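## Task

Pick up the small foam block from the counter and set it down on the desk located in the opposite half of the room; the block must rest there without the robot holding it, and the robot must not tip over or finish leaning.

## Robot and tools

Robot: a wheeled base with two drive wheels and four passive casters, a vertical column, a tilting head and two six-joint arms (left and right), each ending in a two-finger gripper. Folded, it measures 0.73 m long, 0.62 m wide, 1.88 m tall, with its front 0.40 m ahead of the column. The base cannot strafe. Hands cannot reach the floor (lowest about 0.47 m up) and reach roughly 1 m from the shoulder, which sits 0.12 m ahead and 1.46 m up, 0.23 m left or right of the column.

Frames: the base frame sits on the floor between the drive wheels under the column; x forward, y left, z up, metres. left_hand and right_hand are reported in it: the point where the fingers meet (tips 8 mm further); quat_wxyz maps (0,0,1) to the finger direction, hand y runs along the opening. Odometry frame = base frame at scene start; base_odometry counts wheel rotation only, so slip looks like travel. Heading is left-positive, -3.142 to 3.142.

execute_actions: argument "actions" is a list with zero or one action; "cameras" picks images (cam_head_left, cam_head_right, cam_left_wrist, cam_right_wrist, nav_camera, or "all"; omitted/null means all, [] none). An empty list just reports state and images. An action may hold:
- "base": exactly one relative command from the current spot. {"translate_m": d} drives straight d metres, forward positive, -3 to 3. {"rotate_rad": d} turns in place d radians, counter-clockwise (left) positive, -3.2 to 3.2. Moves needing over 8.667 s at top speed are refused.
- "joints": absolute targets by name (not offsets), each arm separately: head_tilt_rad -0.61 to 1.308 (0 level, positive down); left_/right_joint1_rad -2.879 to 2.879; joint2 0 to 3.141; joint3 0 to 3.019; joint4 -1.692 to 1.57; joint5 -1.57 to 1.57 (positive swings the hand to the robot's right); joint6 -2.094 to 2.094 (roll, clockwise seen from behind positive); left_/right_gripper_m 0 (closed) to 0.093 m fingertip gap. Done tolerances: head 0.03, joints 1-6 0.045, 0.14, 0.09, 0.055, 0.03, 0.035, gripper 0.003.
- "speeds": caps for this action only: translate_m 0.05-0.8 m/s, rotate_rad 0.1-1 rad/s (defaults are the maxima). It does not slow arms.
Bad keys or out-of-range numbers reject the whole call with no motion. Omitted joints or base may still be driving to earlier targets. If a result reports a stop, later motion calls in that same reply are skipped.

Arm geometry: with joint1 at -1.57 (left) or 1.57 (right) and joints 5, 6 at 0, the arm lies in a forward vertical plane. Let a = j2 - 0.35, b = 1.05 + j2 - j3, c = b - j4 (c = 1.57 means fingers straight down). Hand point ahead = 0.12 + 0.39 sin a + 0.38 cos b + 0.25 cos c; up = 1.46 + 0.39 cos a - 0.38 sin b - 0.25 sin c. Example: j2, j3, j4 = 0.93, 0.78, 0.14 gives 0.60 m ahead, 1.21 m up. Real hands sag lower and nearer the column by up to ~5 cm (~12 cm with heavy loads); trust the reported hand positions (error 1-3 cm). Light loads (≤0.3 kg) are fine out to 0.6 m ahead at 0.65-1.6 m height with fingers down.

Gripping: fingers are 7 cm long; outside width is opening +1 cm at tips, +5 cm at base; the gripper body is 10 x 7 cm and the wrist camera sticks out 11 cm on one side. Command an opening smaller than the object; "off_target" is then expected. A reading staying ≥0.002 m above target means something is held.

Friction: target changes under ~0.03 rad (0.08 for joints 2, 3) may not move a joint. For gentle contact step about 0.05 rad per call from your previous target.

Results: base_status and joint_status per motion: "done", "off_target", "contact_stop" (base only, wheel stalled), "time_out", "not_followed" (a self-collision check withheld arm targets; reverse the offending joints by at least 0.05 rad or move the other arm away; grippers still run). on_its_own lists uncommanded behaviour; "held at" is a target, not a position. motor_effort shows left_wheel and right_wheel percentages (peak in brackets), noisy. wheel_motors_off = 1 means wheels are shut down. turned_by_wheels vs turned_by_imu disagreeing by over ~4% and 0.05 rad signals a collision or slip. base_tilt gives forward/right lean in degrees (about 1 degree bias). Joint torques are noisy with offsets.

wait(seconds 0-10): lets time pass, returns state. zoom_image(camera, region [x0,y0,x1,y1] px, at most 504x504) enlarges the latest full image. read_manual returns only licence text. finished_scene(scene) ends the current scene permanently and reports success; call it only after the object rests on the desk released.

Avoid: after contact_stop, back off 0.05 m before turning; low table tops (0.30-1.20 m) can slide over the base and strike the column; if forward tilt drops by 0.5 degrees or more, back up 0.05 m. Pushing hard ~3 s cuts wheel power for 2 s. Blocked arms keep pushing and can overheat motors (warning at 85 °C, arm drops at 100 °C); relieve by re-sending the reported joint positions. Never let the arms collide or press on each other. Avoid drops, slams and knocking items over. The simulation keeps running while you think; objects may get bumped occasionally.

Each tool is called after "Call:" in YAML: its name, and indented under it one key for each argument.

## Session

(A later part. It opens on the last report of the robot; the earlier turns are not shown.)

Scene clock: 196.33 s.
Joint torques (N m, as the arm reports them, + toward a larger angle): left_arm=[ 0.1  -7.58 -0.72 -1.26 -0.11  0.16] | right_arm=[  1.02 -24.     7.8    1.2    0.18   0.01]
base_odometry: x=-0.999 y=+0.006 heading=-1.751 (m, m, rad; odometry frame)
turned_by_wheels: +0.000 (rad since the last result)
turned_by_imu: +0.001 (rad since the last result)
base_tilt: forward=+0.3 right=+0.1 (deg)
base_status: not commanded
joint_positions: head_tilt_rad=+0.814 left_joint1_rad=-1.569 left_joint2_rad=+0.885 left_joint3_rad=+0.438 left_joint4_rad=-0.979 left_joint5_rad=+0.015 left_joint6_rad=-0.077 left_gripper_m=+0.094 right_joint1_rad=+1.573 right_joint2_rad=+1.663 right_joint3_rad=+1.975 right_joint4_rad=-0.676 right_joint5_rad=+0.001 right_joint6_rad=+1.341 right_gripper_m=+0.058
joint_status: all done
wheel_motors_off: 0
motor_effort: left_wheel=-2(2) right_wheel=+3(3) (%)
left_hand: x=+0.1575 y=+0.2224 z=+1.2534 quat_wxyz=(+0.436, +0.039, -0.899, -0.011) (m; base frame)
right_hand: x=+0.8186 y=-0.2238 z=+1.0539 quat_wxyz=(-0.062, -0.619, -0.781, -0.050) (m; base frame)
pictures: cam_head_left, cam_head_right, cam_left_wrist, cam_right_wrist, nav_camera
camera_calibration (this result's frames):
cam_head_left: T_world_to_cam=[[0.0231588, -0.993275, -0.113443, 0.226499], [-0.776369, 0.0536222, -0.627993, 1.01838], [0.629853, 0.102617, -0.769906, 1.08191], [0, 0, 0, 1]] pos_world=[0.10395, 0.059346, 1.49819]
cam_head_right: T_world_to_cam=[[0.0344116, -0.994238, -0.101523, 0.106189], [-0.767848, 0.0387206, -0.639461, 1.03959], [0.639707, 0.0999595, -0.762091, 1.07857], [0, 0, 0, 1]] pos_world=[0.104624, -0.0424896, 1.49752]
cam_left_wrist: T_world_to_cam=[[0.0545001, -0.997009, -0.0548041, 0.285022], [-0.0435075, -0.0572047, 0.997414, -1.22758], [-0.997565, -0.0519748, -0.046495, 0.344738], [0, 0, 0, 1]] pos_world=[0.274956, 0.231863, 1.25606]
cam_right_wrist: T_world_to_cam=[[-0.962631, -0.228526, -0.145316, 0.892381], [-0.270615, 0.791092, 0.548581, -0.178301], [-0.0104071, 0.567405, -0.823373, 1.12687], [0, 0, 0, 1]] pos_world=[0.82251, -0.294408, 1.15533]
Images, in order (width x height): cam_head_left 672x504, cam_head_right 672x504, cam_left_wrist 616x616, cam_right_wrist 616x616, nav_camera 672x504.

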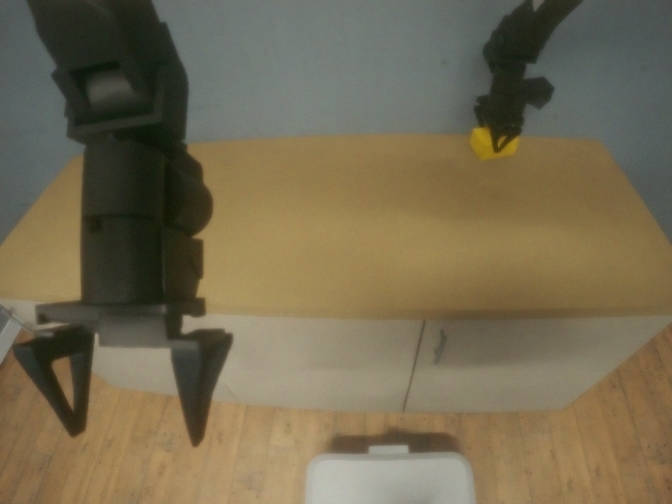

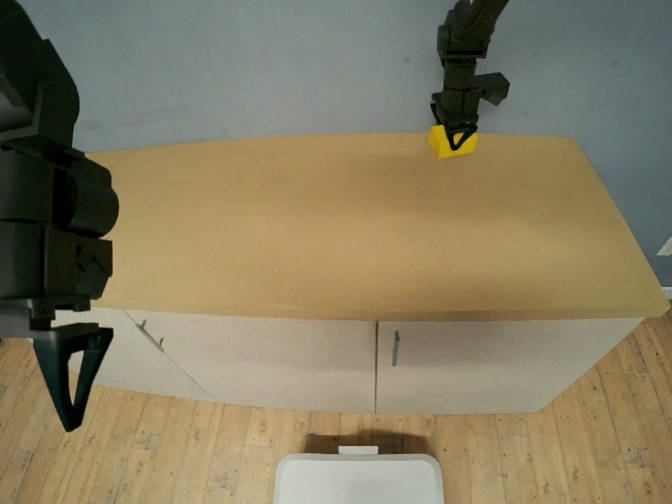

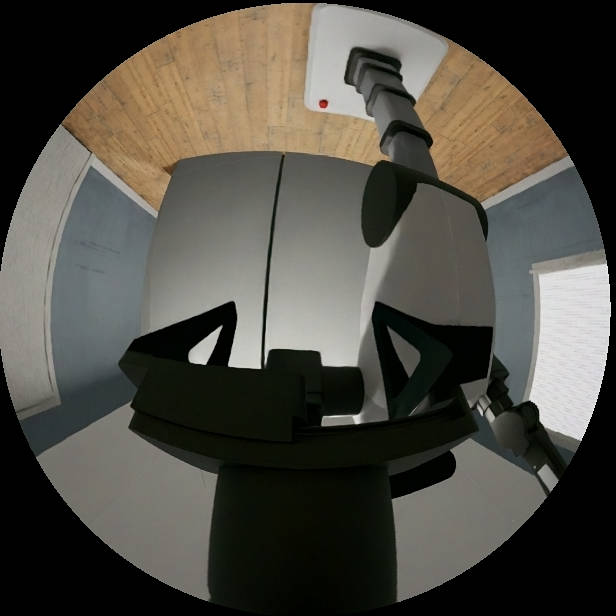

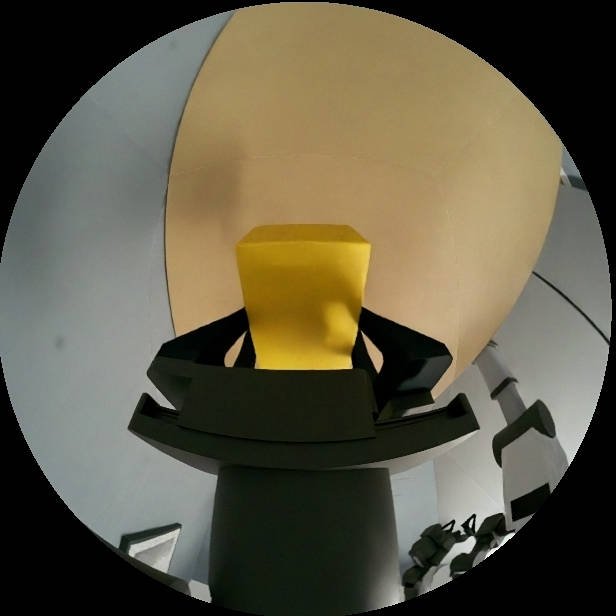

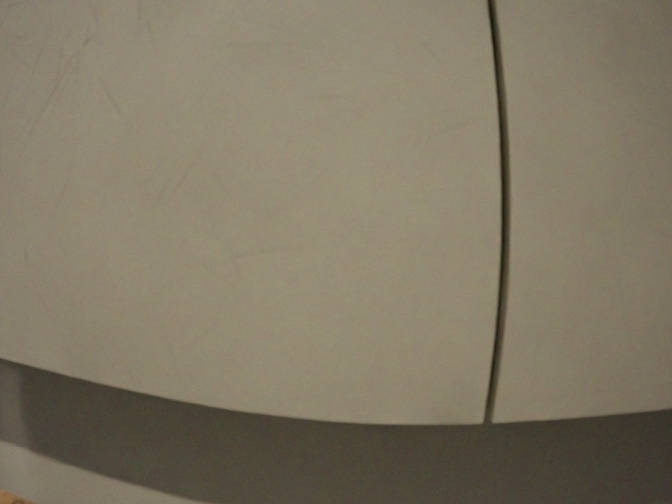

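Call:
execute_actions:
  actions:
    - {"base": {"rotate_rad": 1.53}, "joints": {"right_joint2_rad": 0.96, "right_joint3_rad": 1.0, "right_joint4_rad": -0.5, "right_joint6_rad": 0.0, "right_gripper_m": 0.045, "head_tilt_rad": 0.6}}
  cameras: ["cam_head_left", "cam_head_right", "nav_camera"]

Scene clock: 223.40 s.
Joint torques (N m, as the arm reports them, + toward a larger angle): left_arm=[ 0.66 -7.02 -0.62 -1.26 -0.09  0.15] | right_arm=[  1.88 -16.12   5.62   1.16   0.09  -0.17]
base_odometry: x=-0.999 y=+0.006 heading=-0.221 (m, m, rad; odometry frame)
turned_by_wheels: +1.529 (rad since the last result)
turned_by_imu: +1.515 (rad since the last result)
base_tilt: forward=+0.3 right=-0.1 (deg)
base_status: done
joint_positions: head_tilt_rad=+0.618 left_joint1_rad=-1.569 left_joint2_rad=+0.885 left_joint3_rad=+0.438 left_joint4_rad=-0.979 left_joint5_rad=+0.015 left_joint6_rad=-0.077 left_gripper_m=+0.094 right_joint1_rad=+1.566 right_joint2_rad=+0.966 right_joint3_rad=+0.986 right_joint4_rad=-0.509 right_joint5_rad=+0.001 right_joint6_rad=+0.010 right_gripper_m=+0.058
joint_status: right_gripper_m off_target (ended at +0.058, target +0.045); the others done
wheel_motors_off: 0
motor_effort: left_wheel=-3(50) right_wheel=+3(51) (%)
left_hand: x=+0.1577 y=+0.2224 z=+1.2534 quat_wxyz=(+0.436, +0.039, -0.899, -0.011) (m; base frame)
right_hand: x=+0.5532 y=-0.2278 z=+1.1965 quat_wxyz=(-0.017, -0.006, -1.000, +0.003) (m; base frame)
pictures: cam_head_left, cam_head_right, nav_camera
camera_calibration (this result's frames):
cam_head_left: T_world_to_cam=[[0.0449032, -0.993275, -0.106721, 0.21506], [-0.638521, 0.0536222, -0.767734, 1.22669], [0.768294, 0.102617, -0.631818, 0.862329], [0, 0, 0, 1]] pos_world=[0.111086, 0.059346, 1.50956]
cam_head_right: T_world_to_cam=[[0.0536069, -0.994238, -0.0928304, 0.0918415], [-0.627921, 0.0387206, -0.777314, 1.24488], [0.776429, 0.0999595, -0.622227, 0.856339], [0, 0, 0, 1]] pos_world=[0.111879, -0.0424896, 1.50903]
Images, in order (width x height): cam_head_left 672x504, cam_head_right 672x504, nav_camera 672x504.

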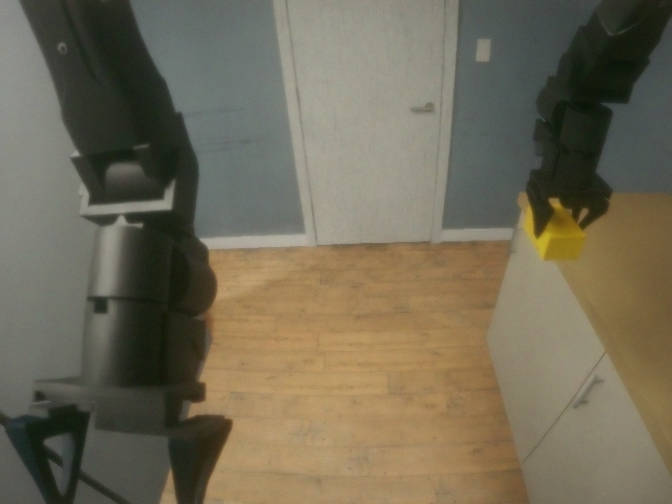

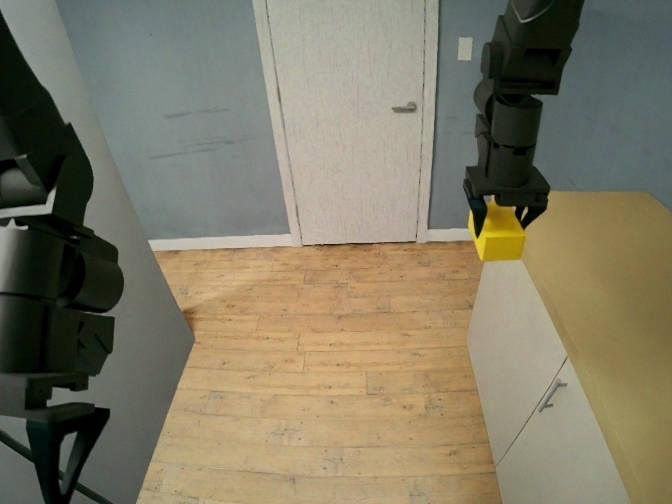

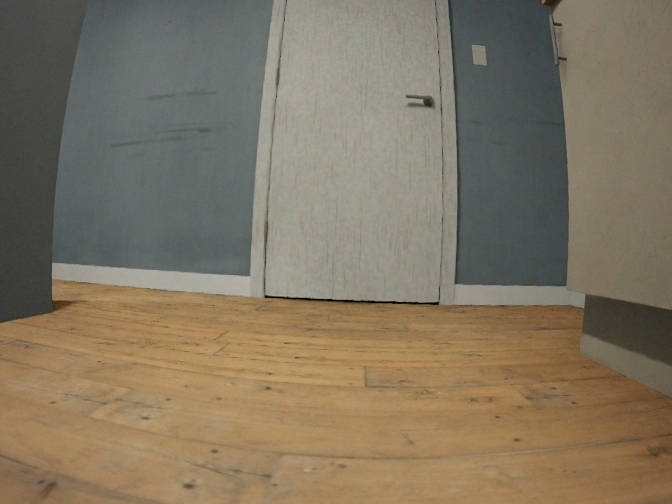

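Call:
zoom_image:
  camera: "cam_head_right"
  region: [120, 230, 320, 380]

Call:
execute_actions:
  actions:
    - {"base": {"translate_m": 1.2}, "joints": {"right_joint2_rad": 0.96, "right_joint3_rad": 0.38, "right_joint4_rad": 0.06, "right_joint6_rad": 0.0, "right_gripper_m": 0.045, "head_tilt_rad": 0.9}}
  cameras: ["cam_head_left", "cam_head_right", "nav_camera"]

Region (120, 230, 320, 380) of cam_head_right's 672x504 image, scaled by 2.520, with more detail than that image has; it fills the top 378 rows of this view, and the rest is white.

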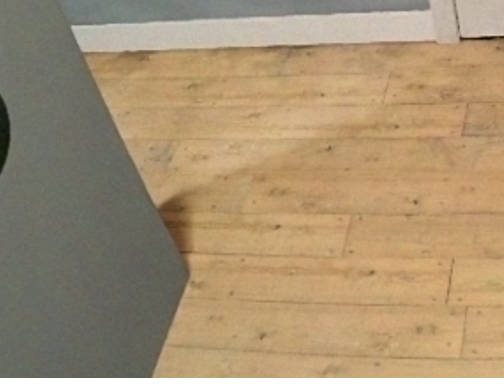

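Scene clock: 231.73 s.
Joint torques (N m, as the arm reports them, + toward a larger angle): left_arm=[ 0.62 -7.74 -0.86 -1.47 -0.08  0.12] | right_arm=[ 1.85 -9.17 -0.71  1.21  0.1  -0.17]
base_odometry: x=+0.172 y=-0.257 heading=-0.221 (m, m, rad; odometry frame)
turned_by_wheels: +0.000 (rad since the last result)
turned_by_imu: +0.001 (rad since the last result)
base_tilt: forward=+0.4 right=+0.0 (deg)
base_status: done
joint_positions: head_tilt_rad=+0.902 left_joint1_rad=-1.569 left_joint2_rad=+0.885 left_joint3_rad=+0.439 left_joint4_rad=-0.979 left_joint5_rad=+0.015 left_joint6_rad=-0.077 left_gripper_m=+0.094 right_joint1_rad=+1.566 right_joint2_rad=+0.965 right_joint3_rad=+0.381 right_joint4_rad=+0.048 right_joint5_rad=+0.001 right_joint6_rad=+0.010 right_gripper_m=+0.058
joint_status: right_gripper_m off_target (ended at +0.058, target +0.045); the others done
wheel_motors_off: 0
motor_effort: left_wheel=+1(58) right_wheel=+0(62) (%)
left_hand: x=+0.1581 y=+0.2224 z=+1.2532 quat_wxyz=(+0.436, +0.039, -0.899, -0.011) (m; base frame)
right_hand: x=+0.3209 y=-0.2275 z=+1.1424 quat_wxyz=(+0.006, -0.006, -1.000, +0.003) (m; base frame)
pictures: cam_head_left, cam_head_right, nav_camera
camera_calibration (this result's frames):
cam_head_left: T_world_to_cam=[[0.0131769, -0.993275, -0.11503, 0.229443], [-0.82818, 0.0536222, -0.557891, 0.913011], [0.560307, 0.102617, -0.821904, 1.16546], [0, 0, 0, 1]] pos_world=[0.100099, 0.059346, 1.49365]
cam_head_right: T_world_to_cam=[[0.0254263, -0.994238, -0.104138, 0.110664], [-0.820691, 0.0387206, -0.570058, 0.93535], [0.570806, 0.0999595, -0.814978, 1.16346], [0, 0, 0, 1]] pos_world=[0.100712, -0.0424896, 1.49292]
Images, in order (width x height): cam_head_left 672x504, cam_head_right 672x504, nav_camera 672x504.

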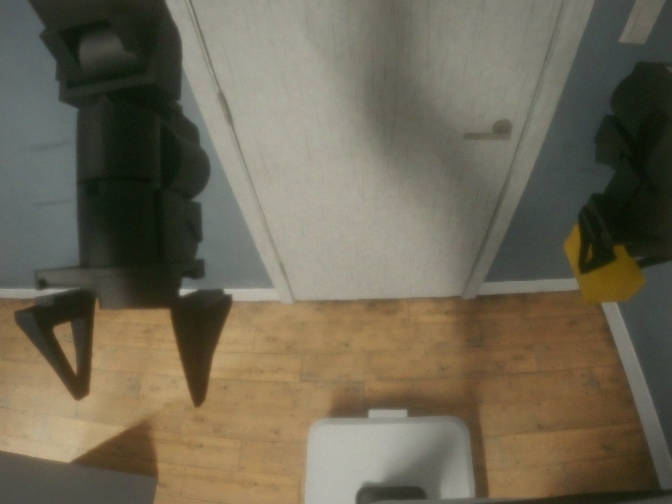

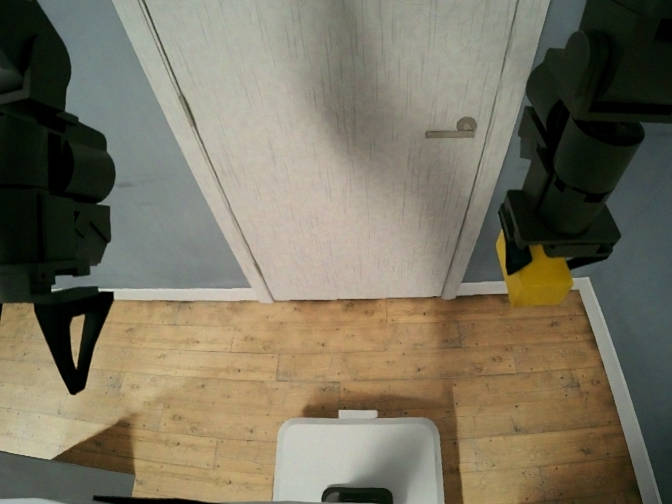

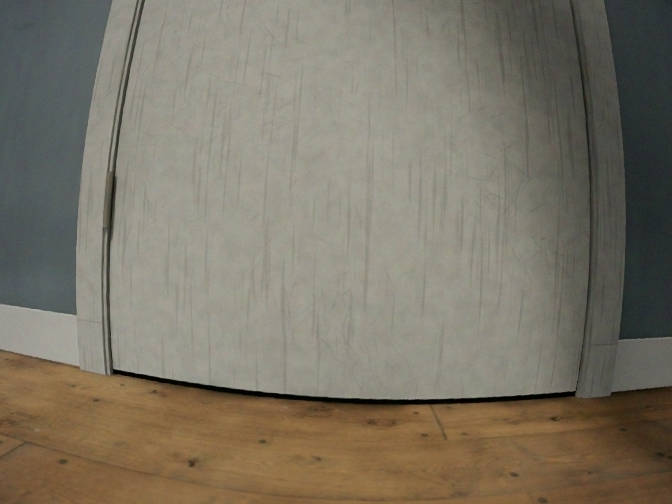

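Call:
execute_actions:
  actions:
    - {"base": {"translate_m": 0.29}, "joints": {"head_tilt_rad": 1.1}}
  cameras: ["cam_head_left", "cam_head_right", "nav_camera"]

Scene clock: 263.30 s.
Joint torques (N m, as the arm reports them, + toward a larger angle): left_arm=[ 0.47 -7.41 -0.95 -1.3  -0.1   0.13] | right_arm=[ 1.87 -9.19 -0.87  1.14  0.09 -0.17]
base_odometry: x=+0.455 y=-0.321 heading=-0.221 (m, m, rad; odometry frame)
turned_by_wheels: +0.000 (rad since the last result)
turned_by_imu: +0.001 (rad since the last result)
base_tilt: forward=+0.4 right=-0.2 (deg)
base_status: done
joint_positions: head_tilt_rad=+1.100 left_joint1_rad=-1.569 left_joint2_rad=+0.885 left_joint3_rad=+0.441 left_joint4_rad=-0.979 left_joint5_rad=+0.015 left_joint6_rad=-0.077 left_gripper_m=+0.094 right_joint1_rad=+1.566 right_joint2_rad=+0.965 right_joint3_rad=+0.384 right_joint4_rad=+0.050 right_joint5_rad=+0.001 right_joint6_rad=+0.010 right_gripper_m=+0.058
joint_status: all done
wheel_motors_off: 0
motor_effort: left_wheel=+1(40) right_wheel=+0(42) (%)
left_hand: x=+0.1592 y=+0.2224 z=+1.2529 quat_wxyz=(+0.435, +0.039, -0.900, -0.011) (m; base frame)
right_hand: x=+0.3230 y=-0.2275 z=+1.1425 quat_wxyz=(+0.004, -0.006, -1.000, +0.003) (m; base frame)
pictures: cam_head_left, cam_head_right, nav_camera
camera_calibration (this result's frames):
cam_head_left: T_world_to_cam=[[-0.00969242, -0.993275, -0.115376, 0.231119], [-0.921689, 0.0536222, -0.384205, 0.65021], [0.387808, 0.102617, -0.91601, 1.31901], [0, 0, 0, 1]] pos_world=[0.0900095, 0.059346, 1.48471]
cam_head_right: T_world_to_cam=[[0.00445922, -0.994238, -0.107104, 0.11628], [-0.916738, 0.0387206, -0.397607, 0.674578], [0.399463, 0.0999595, -0.911283, 1.32033], [0, 0, 0, 1]] pos_world=[0.0904674, -0.0424896, 1.48387]
Images, in order (width x height): cam_head_left 672x504, cam_head_right 672x504, nav_camera 672x504.

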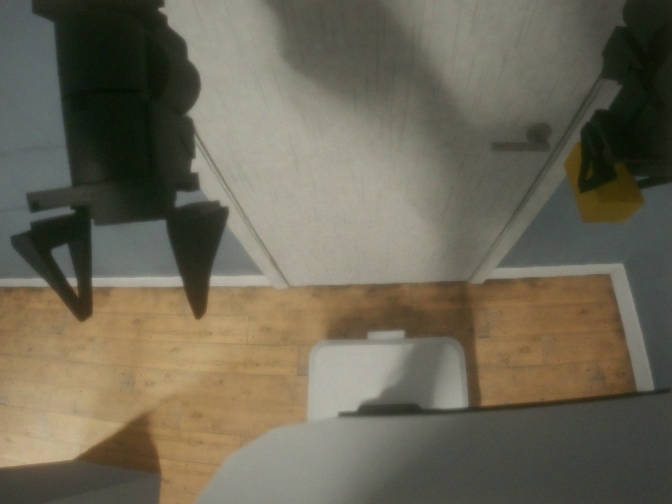

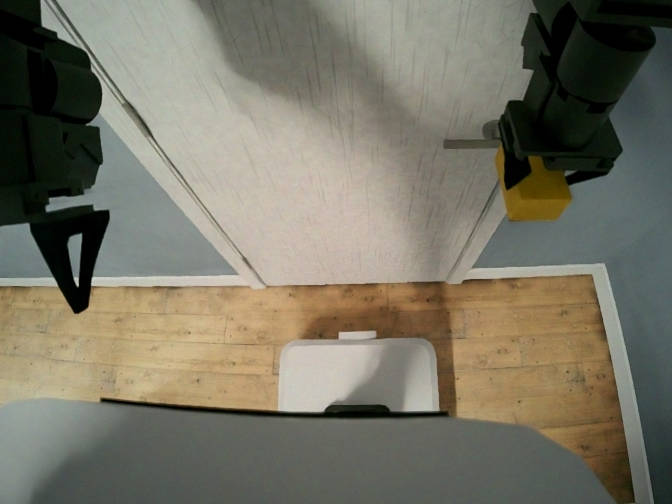

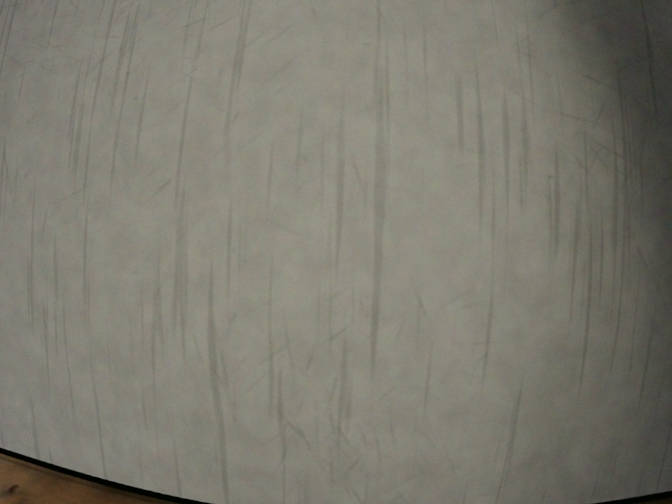

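Call:
execute_actions:
  actions:
    - {"base": {"rotate_rad": 1.36}, "joints": {"head_tilt_rad": 0.85}}
  cameras: ["cam_head_left", "cam_head_right", "nav_camera"]

Scene clock: 276.07 s.
Joint torques (N m, as the arm reports them, + toward a larger angle): left_arm=[ 0.59 -7.58 -0.82 -1.4  -0.1   0.14] | right_arm=[ 1.87 -9.04 -0.91  1.09  0.09 -0.17]
base_odometry: x=+0.455 y=-0.321 heading=+1.139 (m, m, rad; odometry frame)
turned_by_wheels: +1.359 (rad since the last result)
turned_by_imu: +1.350 (rad since the last result)
base_tilt: forward=+0.4 right=+0.0 (deg)
base_status: done
joint_positions: head_tilt_rad=+0.865 left_joint1_rad=-1.569 left_joint2_rad=+0.885 left_joint3_rad=+0.441 left_joint4_rad=-0.979 left_joint5_rad=+0.015 left_joint6_rad=-0.077 left_gripper_m=+0.094 right_joint1_rad=+1.566 right_joint2_rad=+0.965 right_joint3_rad=+0.384 right_joint4_rad=+0.050 right_joint5_rad=+0.001 right_joint6_rad=+0.010 right_gripper_m=+0.058
joint_status: all done
wheel_motors_off: 0
motor_effort: left_wheel=-3(50) right_wheel=+2(46) (%)
left_hand: x=+0.1592 y=+0.2224 z=+1.2529 quat_wxyz=(+0.435, +0.039, -0.900, -0.011) (m; base frame)
right_hand: x=+0.3230 y=-0.2275 z=+1.1425 quat_wxyz=(+0.004, -0.006, -1.000, +0.003) (m; base frame)
pictures: cam_head_left, cam_head_right, nav_camera
camera_calibration (this result's frames):
cam_head_left: T_world_to_cam=[[0.0173409, -0.993275, -0.114477, 0.228382], [-0.807398, 0.0536222, -0.587566, 0.95767], [0.589752, 0.102617, -0.801038, 1.13185], [0, 0, 0, 1]] pos_world=[0.101747, 0.059346, 1.4955]
cam_head_right: T_world_to_cam=[[0.0291871, -0.994238, -0.103147, 0.10895], [-0.799473, 0.0387206, -0.599453, 0.979557], [0.599993, 0.0999595, -0.793736, 1.12929], [0, 0, 0, 1]] pos_world=[0.102386, -0.0424896, 1.49479]
Images, in order (width x height): cam_head_left 672x504, cam_head_right 672x504, nav_camera 672x504.

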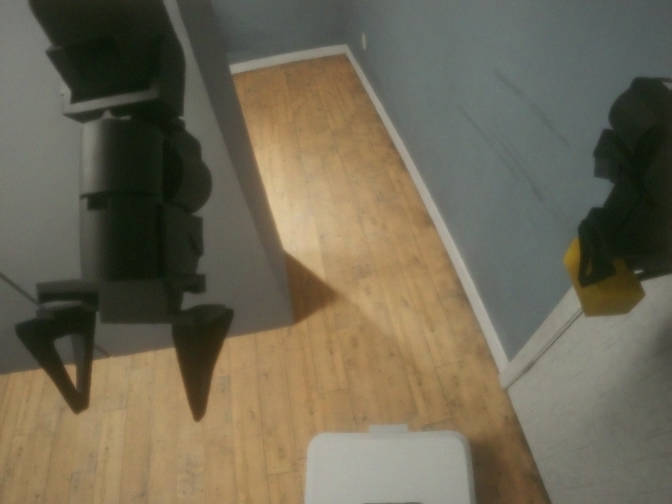

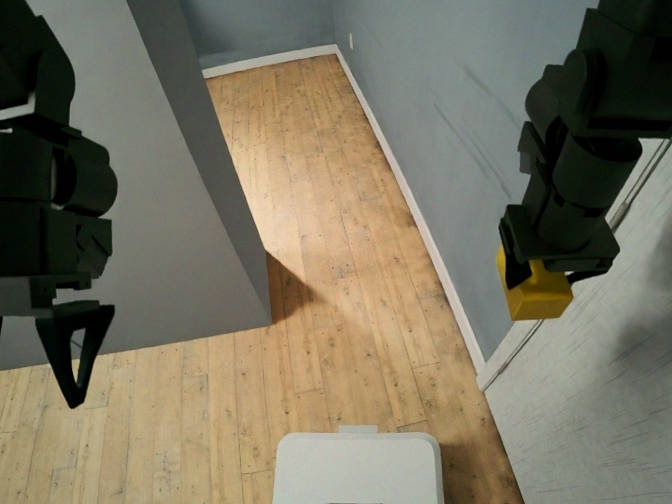

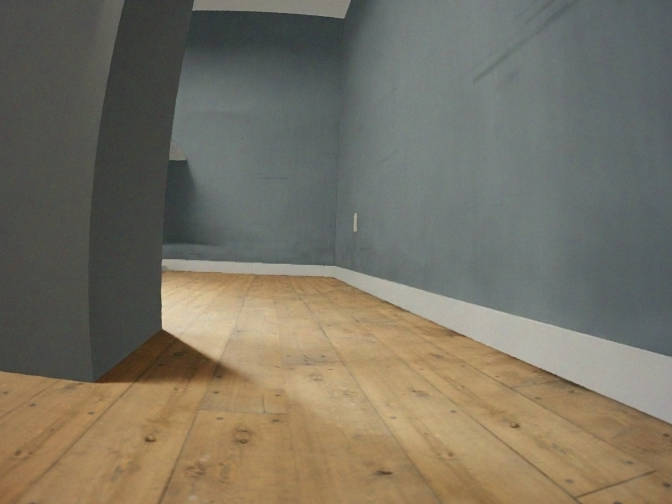

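Call:
execute_actions:
  actions:
    - {"base": {"translate_m": 0.82}, "joints": {"head_tilt_rad": 1.05}}
  cameras: ["cam_head_left", "cam_head_right", "nav_camera"]

Scene clock: 299.83 s.
Joint torques (N m, as the arm reports them, + toward a larger angle): left_arm=[ 0.57 -7.57 -0.96 -1.32 -0.13  0.12] | right_arm=[ 1.88 -9.12 -0.88  1.09  0.1  -0.17]
base_odometry: x=+0.798 y=+0.424 heading=+1.139 (m, m, rad; odometry frame)
turned_by_wheels: +0.000 (rad since the last result)
turned_by_imu: +0.001 (rad since the last result)
base_tilt: forward=+0.3 right=+0.0 (deg)
base_status: done
joint_positions: head_tilt_rad=+1.050 left_joint1_rad=-1.569 left_joint2_rad=+0.886 left_joint3_rad=+0.441 left_joint4_rad=-0.979 left_joint5_rad=+0.015 left_joint6_rad=-0.077 left_gripper_m=+0.094 right_joint1_rad=+1.566 right_joint2_rad=+0.965 right_joint3_rad=+0.384 right_joint4_rad=+0.051 right_joint5_rad=+0.001 right_joint6_rad=+0.010 right_gripper_m=+0.058
joint_status: all done
wheel_motors_off: 0
motor_effort: left_wheel=+0(58) right_wheel=+1(63) (%)
left_hand: x=+0.1593 y=+0.2224 z=+1.2529 quat_wxyz=(+0.435, +0.039, -0.900, -0.011) (m; base frame)
right_hand: x=+0.3232 y=-0.2275 z=+1.1425 quat_wxyz=(+0.004, -0.006, -1.000, +0.003) (m; base frame)
pictures: cam_head_left, cam_head_right, nav_camera
camera_calibration (this result's frames):
cam_head_left: T_world_to_cam=[[-0.00398996, -0.993275, -0.115714, 0.231354], [-0.901617, 0.0536222, -0.429198, 0.718495], [0.432516, 0.102617, -0.895767, 1.2856], [0, 0, 0, 1]] pos_world=[0.0926881, 0.059346, 1.48675]
cam_head_right: T_world_to_cam=[[0.00973646, -0.994238, -0.106754, 0.115477], [-0.896011, 0.0387206, -0.442339, 0.742429], [0.443924, 0.0999595, -0.890471, 1.28606], [0, 0, 0, 1]] pos_world=[0.0931866, -0.0424896, 1.48593]
Images, in order (width x height): cam_head_left 672x504, cam_head_right 672x504, nav_camera 672x504.

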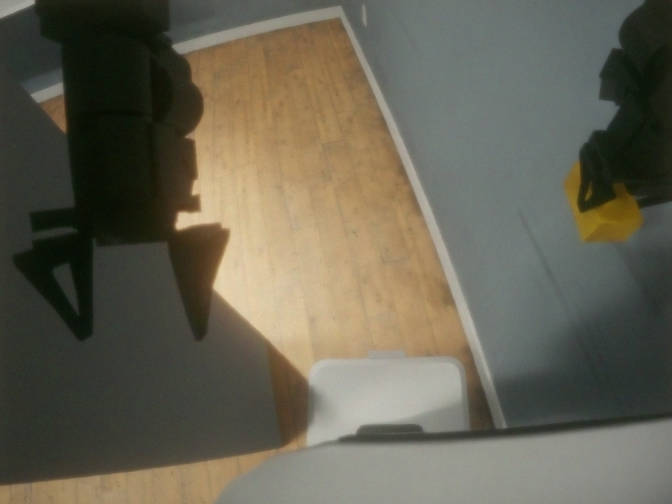

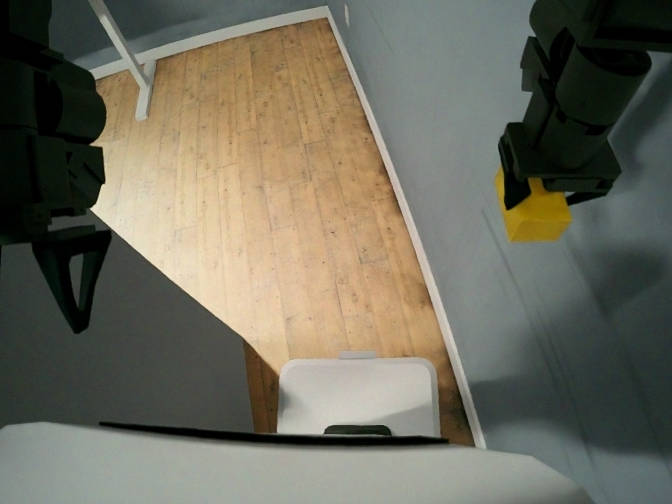

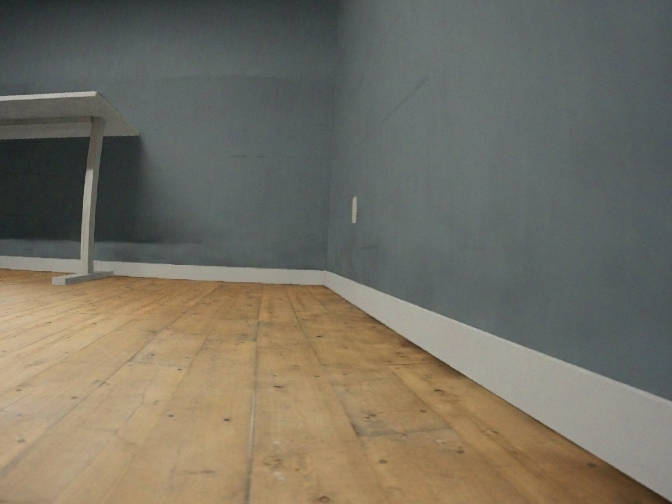

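Call:
execute_actions:
  actions:
    - {"base": {"rotate_rad": 0.24}, "joints": {"head_tilt_rad": 1.15}}
  cameras: ["cam_head_left", "cam_head_right", "nav_camera"]

Scene clock: 359.63 s.
Joint torques (N m, as the arm reports them, + toward a larger angle): left_arm=[ 0.25 -7.25 -1.08 -1.34 -0.11  0.13] | right_arm=[ 1.88 -9.23 -0.85  1.11  0.09 -0.17]
base_odometry: x=+0.798 y=+0.424 heading=+1.378 (m, m, rad; odometry frame)
turned_by_wheels: +0.239 (rad since the last result)
turned_by_imu: +0.235 (rad since the last result)
base_tilt: forward=+0.4 right=-0.1 (deg)
base_status: done
joint_positions: head_tilt_rad=+1.148 left_joint1_rad=-1.569 left_joint2_rad=+0.886 left_joint3_rad=+0.441 left_joint4_rad=-0.979 left_joint5_rad=+0.015 left_joint6_rad=-0.077 left_gripper_m=+0.094 right_joint1_rad=+1.566 right_joint2_rad=+0.965 right_joint3_rad=+0.384 right_joint4_rad=+0.051 right_joint5_rad=+0.001 right_joint6_rad=+0.010 right_gripper_m=+0.058
joint_status: all done
wheel_motors_off: 0
motor_effort: left_wheel=-3(49) right_wheel=-1(43) (%)
left_hand: x=+0.1593 y=+0.2224 z=+1.2529 quat_wxyz=(+0.435, +0.039, -0.900, -0.011) (m; base frame)
right_hand: x=+0.3232 y=-0.2275 z=+1.1425 quat_wxyz=(+0.004, -0.006, -1.000, +0.003) (m; base frame)
pictures: cam_head_left, cam_head_right, nav_camera
camera_calibration (this result's frames):
cam_head_left: T_world_to_cam=[[-0.0152845, -0.993275, -0.114769, 0.230464], [-0.939261, 0.0536222, -0.338988, 0.581454], [0.342863, 0.102617, -0.933764, 1.3486], [0, 0, 0, 1]] pos_world=[0.0872768, 0.059346, 1.48283]
cam_head_right: T_world_to_cam=[[-0.000747784, -0.994238, -0.107194, 0.11668], [-0.934967, 0.0387206, -0.352615, 0.606201], [0.354734, 0.0999595, -0.929609, 1.35079], [0, 0, 0, 1]] pos_world=[0.0876935, -0.0424896, 1.48197]
Images, in order (width x height): cam_head_left 672x504, cam_head_right 672x504, nav_camera 672x504.

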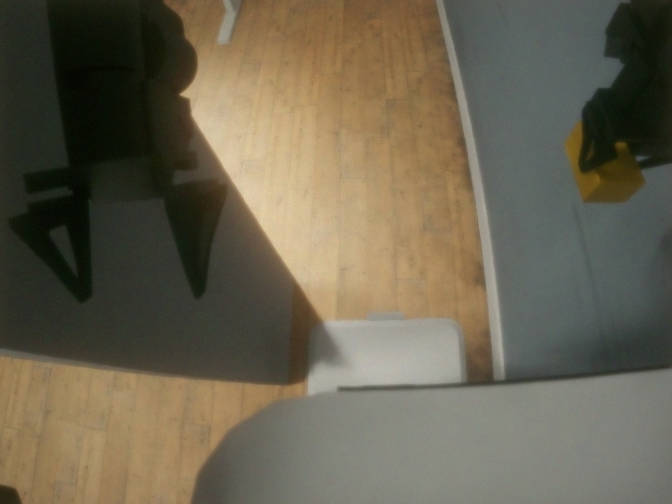

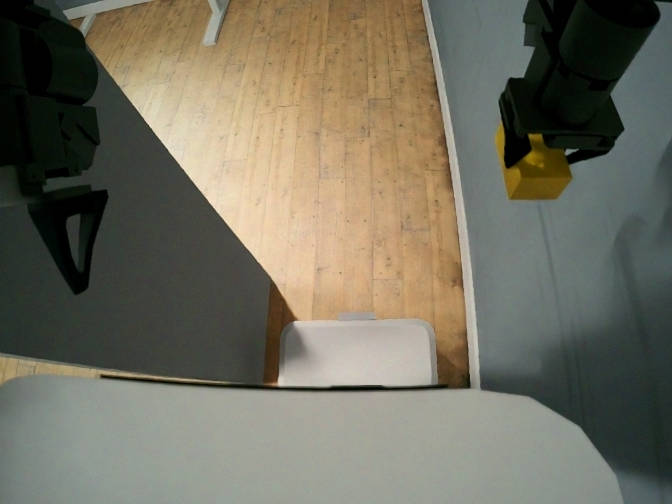

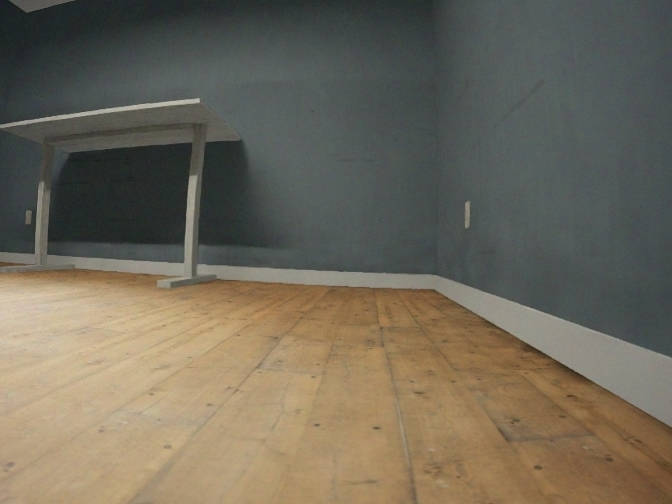

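Call:
execute_actions:
  actions:
    - {"base": {"translate_m": 0.7}, "speeds": {"translate_m": 0.6}}
  cameras: ["cam_head_left", "cam_head_right", "cam_left_wrist"]

Scene clock: 369.50 s.
Joint torques (N m, as the arm reports them, + toward a larger angle): left_arm=[ 0.72 -7.18 -0.74 -1.35 -0.11  0.15] | right_arm=[ 1.84 -8.82 -0.72  1.08  0.09 -0.17]
base_odometry: x=+0.932 y=+1.111 heading=+1.378 (m, m, rad; odometry frame)
turned_by_wheels: +0.000 (rad since the last result)
turned_by_imu: +0.001 (rad since the last result)
base_tilt: forward=+0.5 right=+0.0 (deg)
base_status: done
joint_positions: head_tilt_rad=+1.149 left_joint1_rad=-1.569 left_joint2_rad=+0.886 left_joint3_rad=+0.439 left_joint4_rad=-0.979 left_joint5_rad=+0.015 left_joint6_rad=-0.077 left_gripper_m=+0.094 right_joint1_rad=+1.566 right_joint2_rad=+0.965 right_joint3_rad=+0.382 right_joint4_rad=+0.051 right_joint5_rad=+0.001 right_joint6_rad=+0.010 right_gripper_m=+0.058
joint_status: not commanded
wheel_motors_off: 0
motor_effort: left_wheel=+1(60) right_wheel=+0(53) (%)
left_hand: x=+0.1583 y=+0.2224 z=+1.2532 quat_wxyz=(+0.436, +0.039, -0.899, -0.011) (m; base frame)
right_hand: x=+0.3223 y=-0.2275 z=+1.1425 quat_wxyz=(+0.004, -0.006, -1.000, +0.003) (m; base frame)
pictures: cam_head_left, cam_head_right, cam_left_wrist
camera_calibration (this result's frames):
cam_head_left: T_world_to_cam=[[-0.0154165, -0.993275, -0.114752, 0.230443], [-0.939651, 0.0536222, -0.337907, 0.579809], [0.341788, 0.102617, -0.934158, 1.34926], [0, 0, 0, 1]] pos_world=[0.087211, 0.059346, 1.48278]
cam_head_right: T_world_to_cam=[[-0.000871141, -0.994238, -0.107193, 0.116684], [-0.935372, 0.0387206, -0.351539, 0.604563], [0.353664, 0.0999595, -0.930016, 1.35147], [0, 0, 0, 1]] pos_world=[0.0876267, -0.0424896, 1.48193]
cam_left_wrist: T_world_to_cam=[[0.0545606, -0.997009, -0.054743, 0.284882], [-0.0446491, -0.0572059, 0.997363, -1.22704], [-0.997512, -0.0519725, -0.0476367, 0.346882], [0, 0, 0, 1]] pos_world=[0.275689, 0.231864, 1.25593]
Images, in order (width x height): cam_head_left 672x504, cam_head_right 672x504, cam_left_wrist 616x616.

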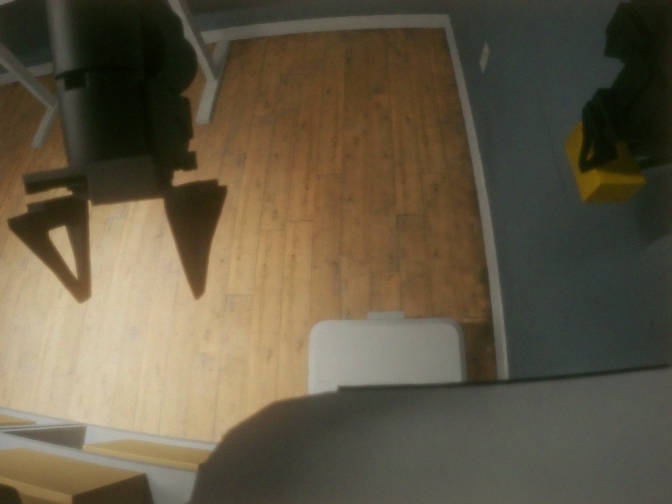

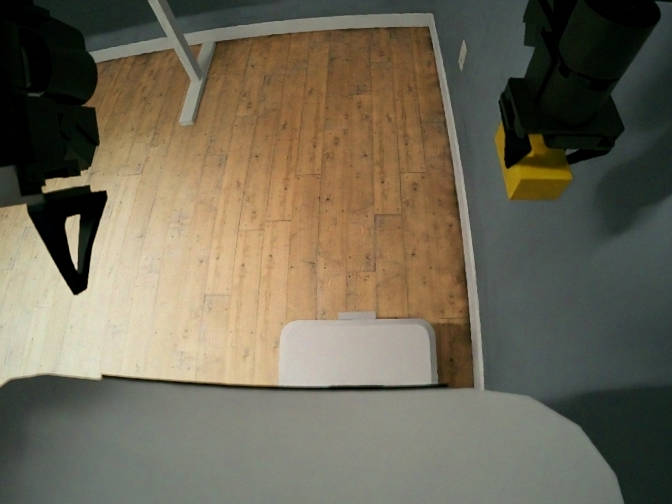

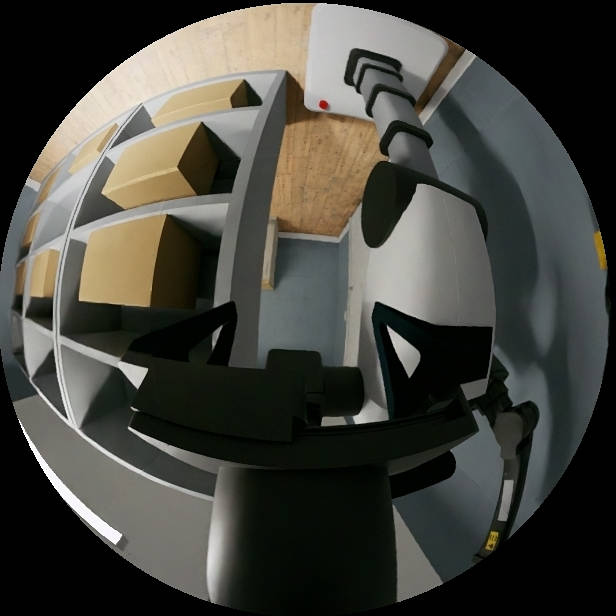

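Call:
execute_actions:
  actions:
    - {"base": {"rotate_rad": 0.8}, "joints": {"head_tilt_rad": 0.6, "right_joint2_rad": 1.4, "right_joint3_rad": 1.6, "right_joint4_rad": -0.72, "right_gripper_m": 0.045}}
  cameras: ["cam_head_left", "cam_head_right", "nav_camera"]

Scene clock: 396.47 s.
Joint torques (N m, as the arm reports them, + toward a larger angle): left_arm=[ 0.36 -6.91 -0.74 -1.25 -0.1   0.15] | right_arm=[  0.96 -22.07   5.99   0.23   0.09  -0.17]
base_odometry: x=+0.932 y=+1.111 heading=+2.178 (m, m, rad; odometry frame)
turned_by_wheels: +0.799 (rad since the last result)
turned_by_imu: +0.792 (rad since the last result)
base_tilt: forward=+0.5 right=-0.1 (deg)
base_status: done
joint_positions: head_tilt_rad=+0.618 left_joint1_rad=-1.569 left_joint2_rad=+0.886 left_joint3_rad=+0.439 left_joint4_rad=-0.979 left_joint5_rad=+0.015 left_joint6_rad=-0.077 left_gripper_m=+0.094 right_joint1_rad=+1.572 right_joint2_rad=+1.396 right_joint3_rad=+1.596 right_joint4_rad=-0.706 right_joint5_rad=+0.001 right_joint6_rad=+0.010 right_gripper_m=+0.058
joint_status: right_gripper_m off_target (ended at +0.058, target +0.045); the others done
wheel_motors_off: 0
motor_effort: left_wheel=-3(51) right_wheel=+3(48) (%)
left_hand: x=+0.1583 y=+0.2224 z=+1.2532 quat_wxyz=(+0.436, +0.039, -0.899, -0.011) (m; base frame)
right_hand: x=+0.7149 y=-0.2247 z=+1.1157 quat_wxyz=(-0.009, -0.005, -1.000, +0.000) (m; base frame)
pictures: cam_head_left, cam_head_right, nav_camera
camera_calibration (this result's frames):
cam_head_left: T_world_to_cam=[[0.044899, -0.993275, -0.106722, 0.215063], [-0.63855, 0.0536222, -0.76771, 1.22665], [0.768269, 0.102617, -0.631848, 0.862376], [0, 0, 0, 1]] pos_world=[0.111084, 0.059346, 1.50955]
cam_head_right: T_world_to_cam=[[0.0536033, -0.994238, -0.0928325, 0.0918449], [-0.627951, 0.0387206, -0.777289, 1.24485], [0.776405, 0.0999595, -0.622257, 0.856387], [0, 0, 0, 1]] pos_world=[0.111877, -0.0424896, 1.50903]
Images, in order (width x height): cam_head_left 672x504, cam_head_right 672x504, nav_camera 672x504.

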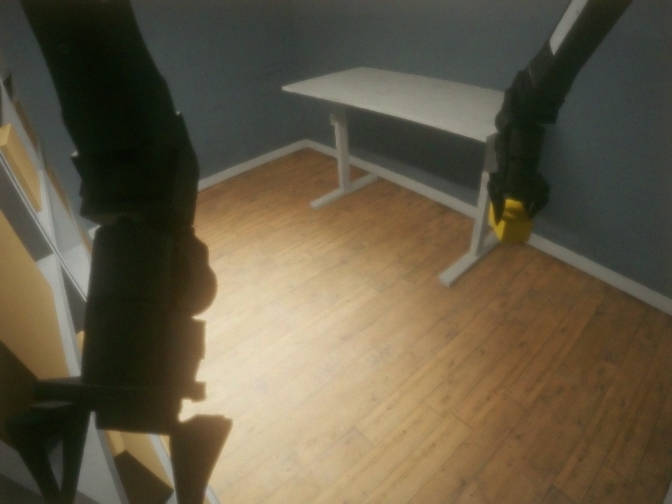

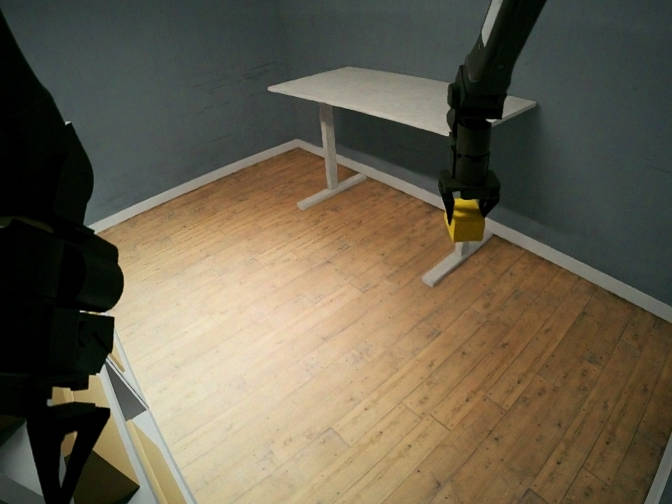

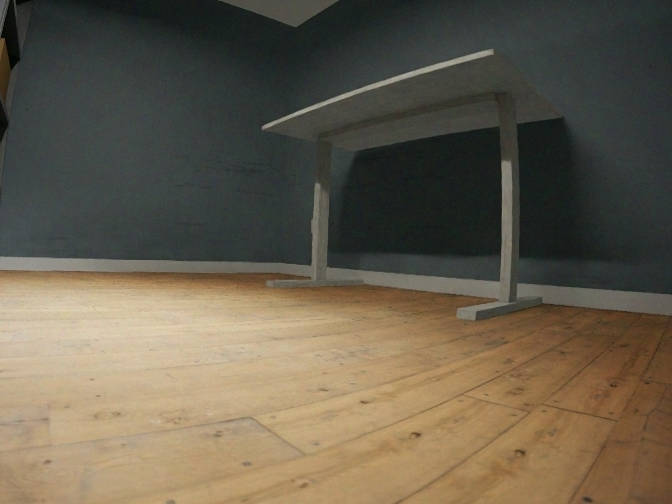

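Call:
execute_actions:
  actions:
    - {"base": {"translate_m": 1.5}, "joints": {"head_tilt_rad": 0.8}}
  cameras: ["cam_head_left", "cam_head_right", "cam_right_wrist", "nav_camera"]

Scene clock: 418.20 s.
Joint torques (N m, as the arm reports them, + toward a larger angle): left_arm=[ 0.68 -7.5  -0.83 -1.31 -0.12  0.16] | right_arm=[  1.21 -21.69   6.14   0.34   0.1   -0.17]
base_odometry: x=+0.077 y=+2.344 heading=+2.178 (m, m, rad; odometry frame)
turned_by_wheels: +0.001 (rad since the last result)
turned_by_imu: +0.001 (rad since the last result)
base_tilt: forward=+0.3 right=+0.1 (deg)
base_status: done
joint_positions: head_tilt_rad=+0.803 left_joint1_rad=-1.569 left_joint2_rad=+0.886 left_joint3_rad=+0.439 left_joint4_rad=-0.979 left_joint5_rad=+0.015 left_joint6_rad=-0.077 left_gripper_m=+0.094 right_joint1_rad=+1.572 right_joint2_rad=+1.396 right_joint3_rad=+1.594 right_joint4_rad=-0.709 right_joint5_rad=+0.001 right_joint6_rad=+0.010 right_gripper_m=+0.058
joint_status: all done
wheel_motors_off: 0
motor_effort: left_wheel=+1(59) right_wheel=-1(61) (%)
left_hand: x=+0.1583 y=+0.2224 z=+1.2532 quat_wxyz=(+0.436, +0.039, -0.899, -0.011) (m; base frame)
right_hand: x=+0.7132 y=-0.2247 z=+1.1152 quat_wxyz=(-0.007, -0.005, -1.000, +0.000) (m; base frame)
pictures: cam_head_left, cam_head_right, cam_right_wrist, nav_camera
camera_calibration (this result's frames):
cam_head_left: T_world_to_cam=[[0.024499, -0.993275, -0.113161, 0.225998], [-0.768887, 0.0536222, -0.637133, 1.03208], [0.638916, 0.102617, -0.762402, 1.0699], [0, 0, 0, 1]] pos_world=[0.104441, 0.059346, 1.49884]
cam_head_right: T_world_to_cam=[[0.03561, -0.994238, -0.101109, 0.105491], [-0.76023, 0.0387206, -0.648499, 1.05312], [0.648677, 0.0999595, -0.754471, 1.06638], [0, 0, 0, 1]] pos_world=[0.105123, -0.0424896, 1.49817]
cam_right_wrist: T_world_to_cam=[[-0.0092133, -0.999911, 0.0096073, -0.226551], [-0.81946, 0.013056, 0.572988, -0.050306], [-0.573063, -0.00259368, -0.819507, 1.44569], [0, 0, 0, 1]] pos_world=[0.785158, -0.222125, 1.21575]
Images, in order (width x height): cam_head_left 672x504, cam_head_right 672x504, cam_right_wrist 616x616, nav_camera 672x504.

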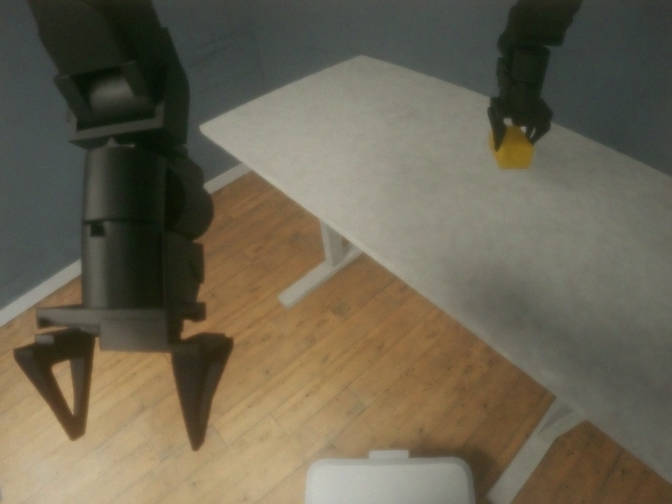

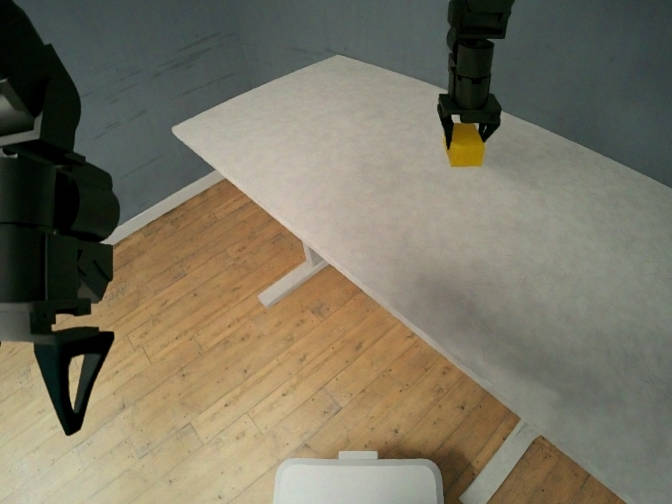

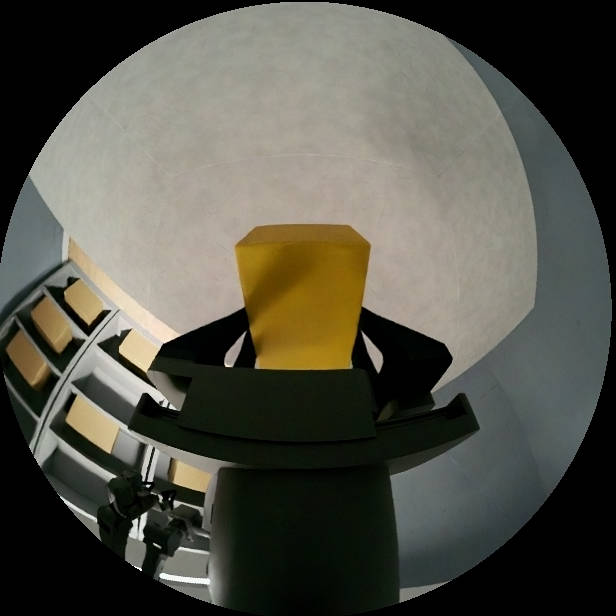

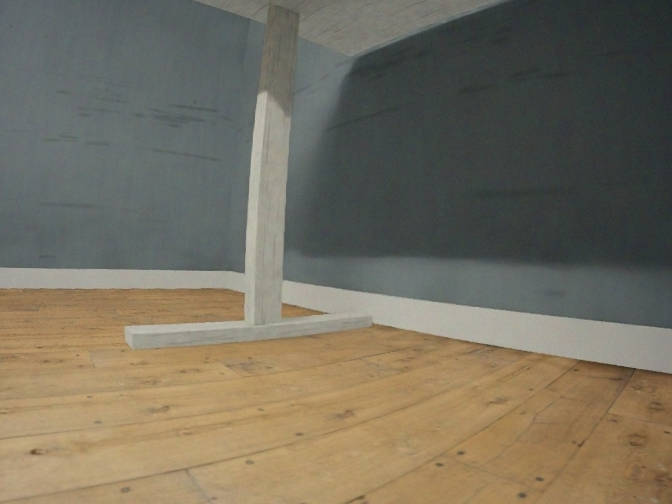

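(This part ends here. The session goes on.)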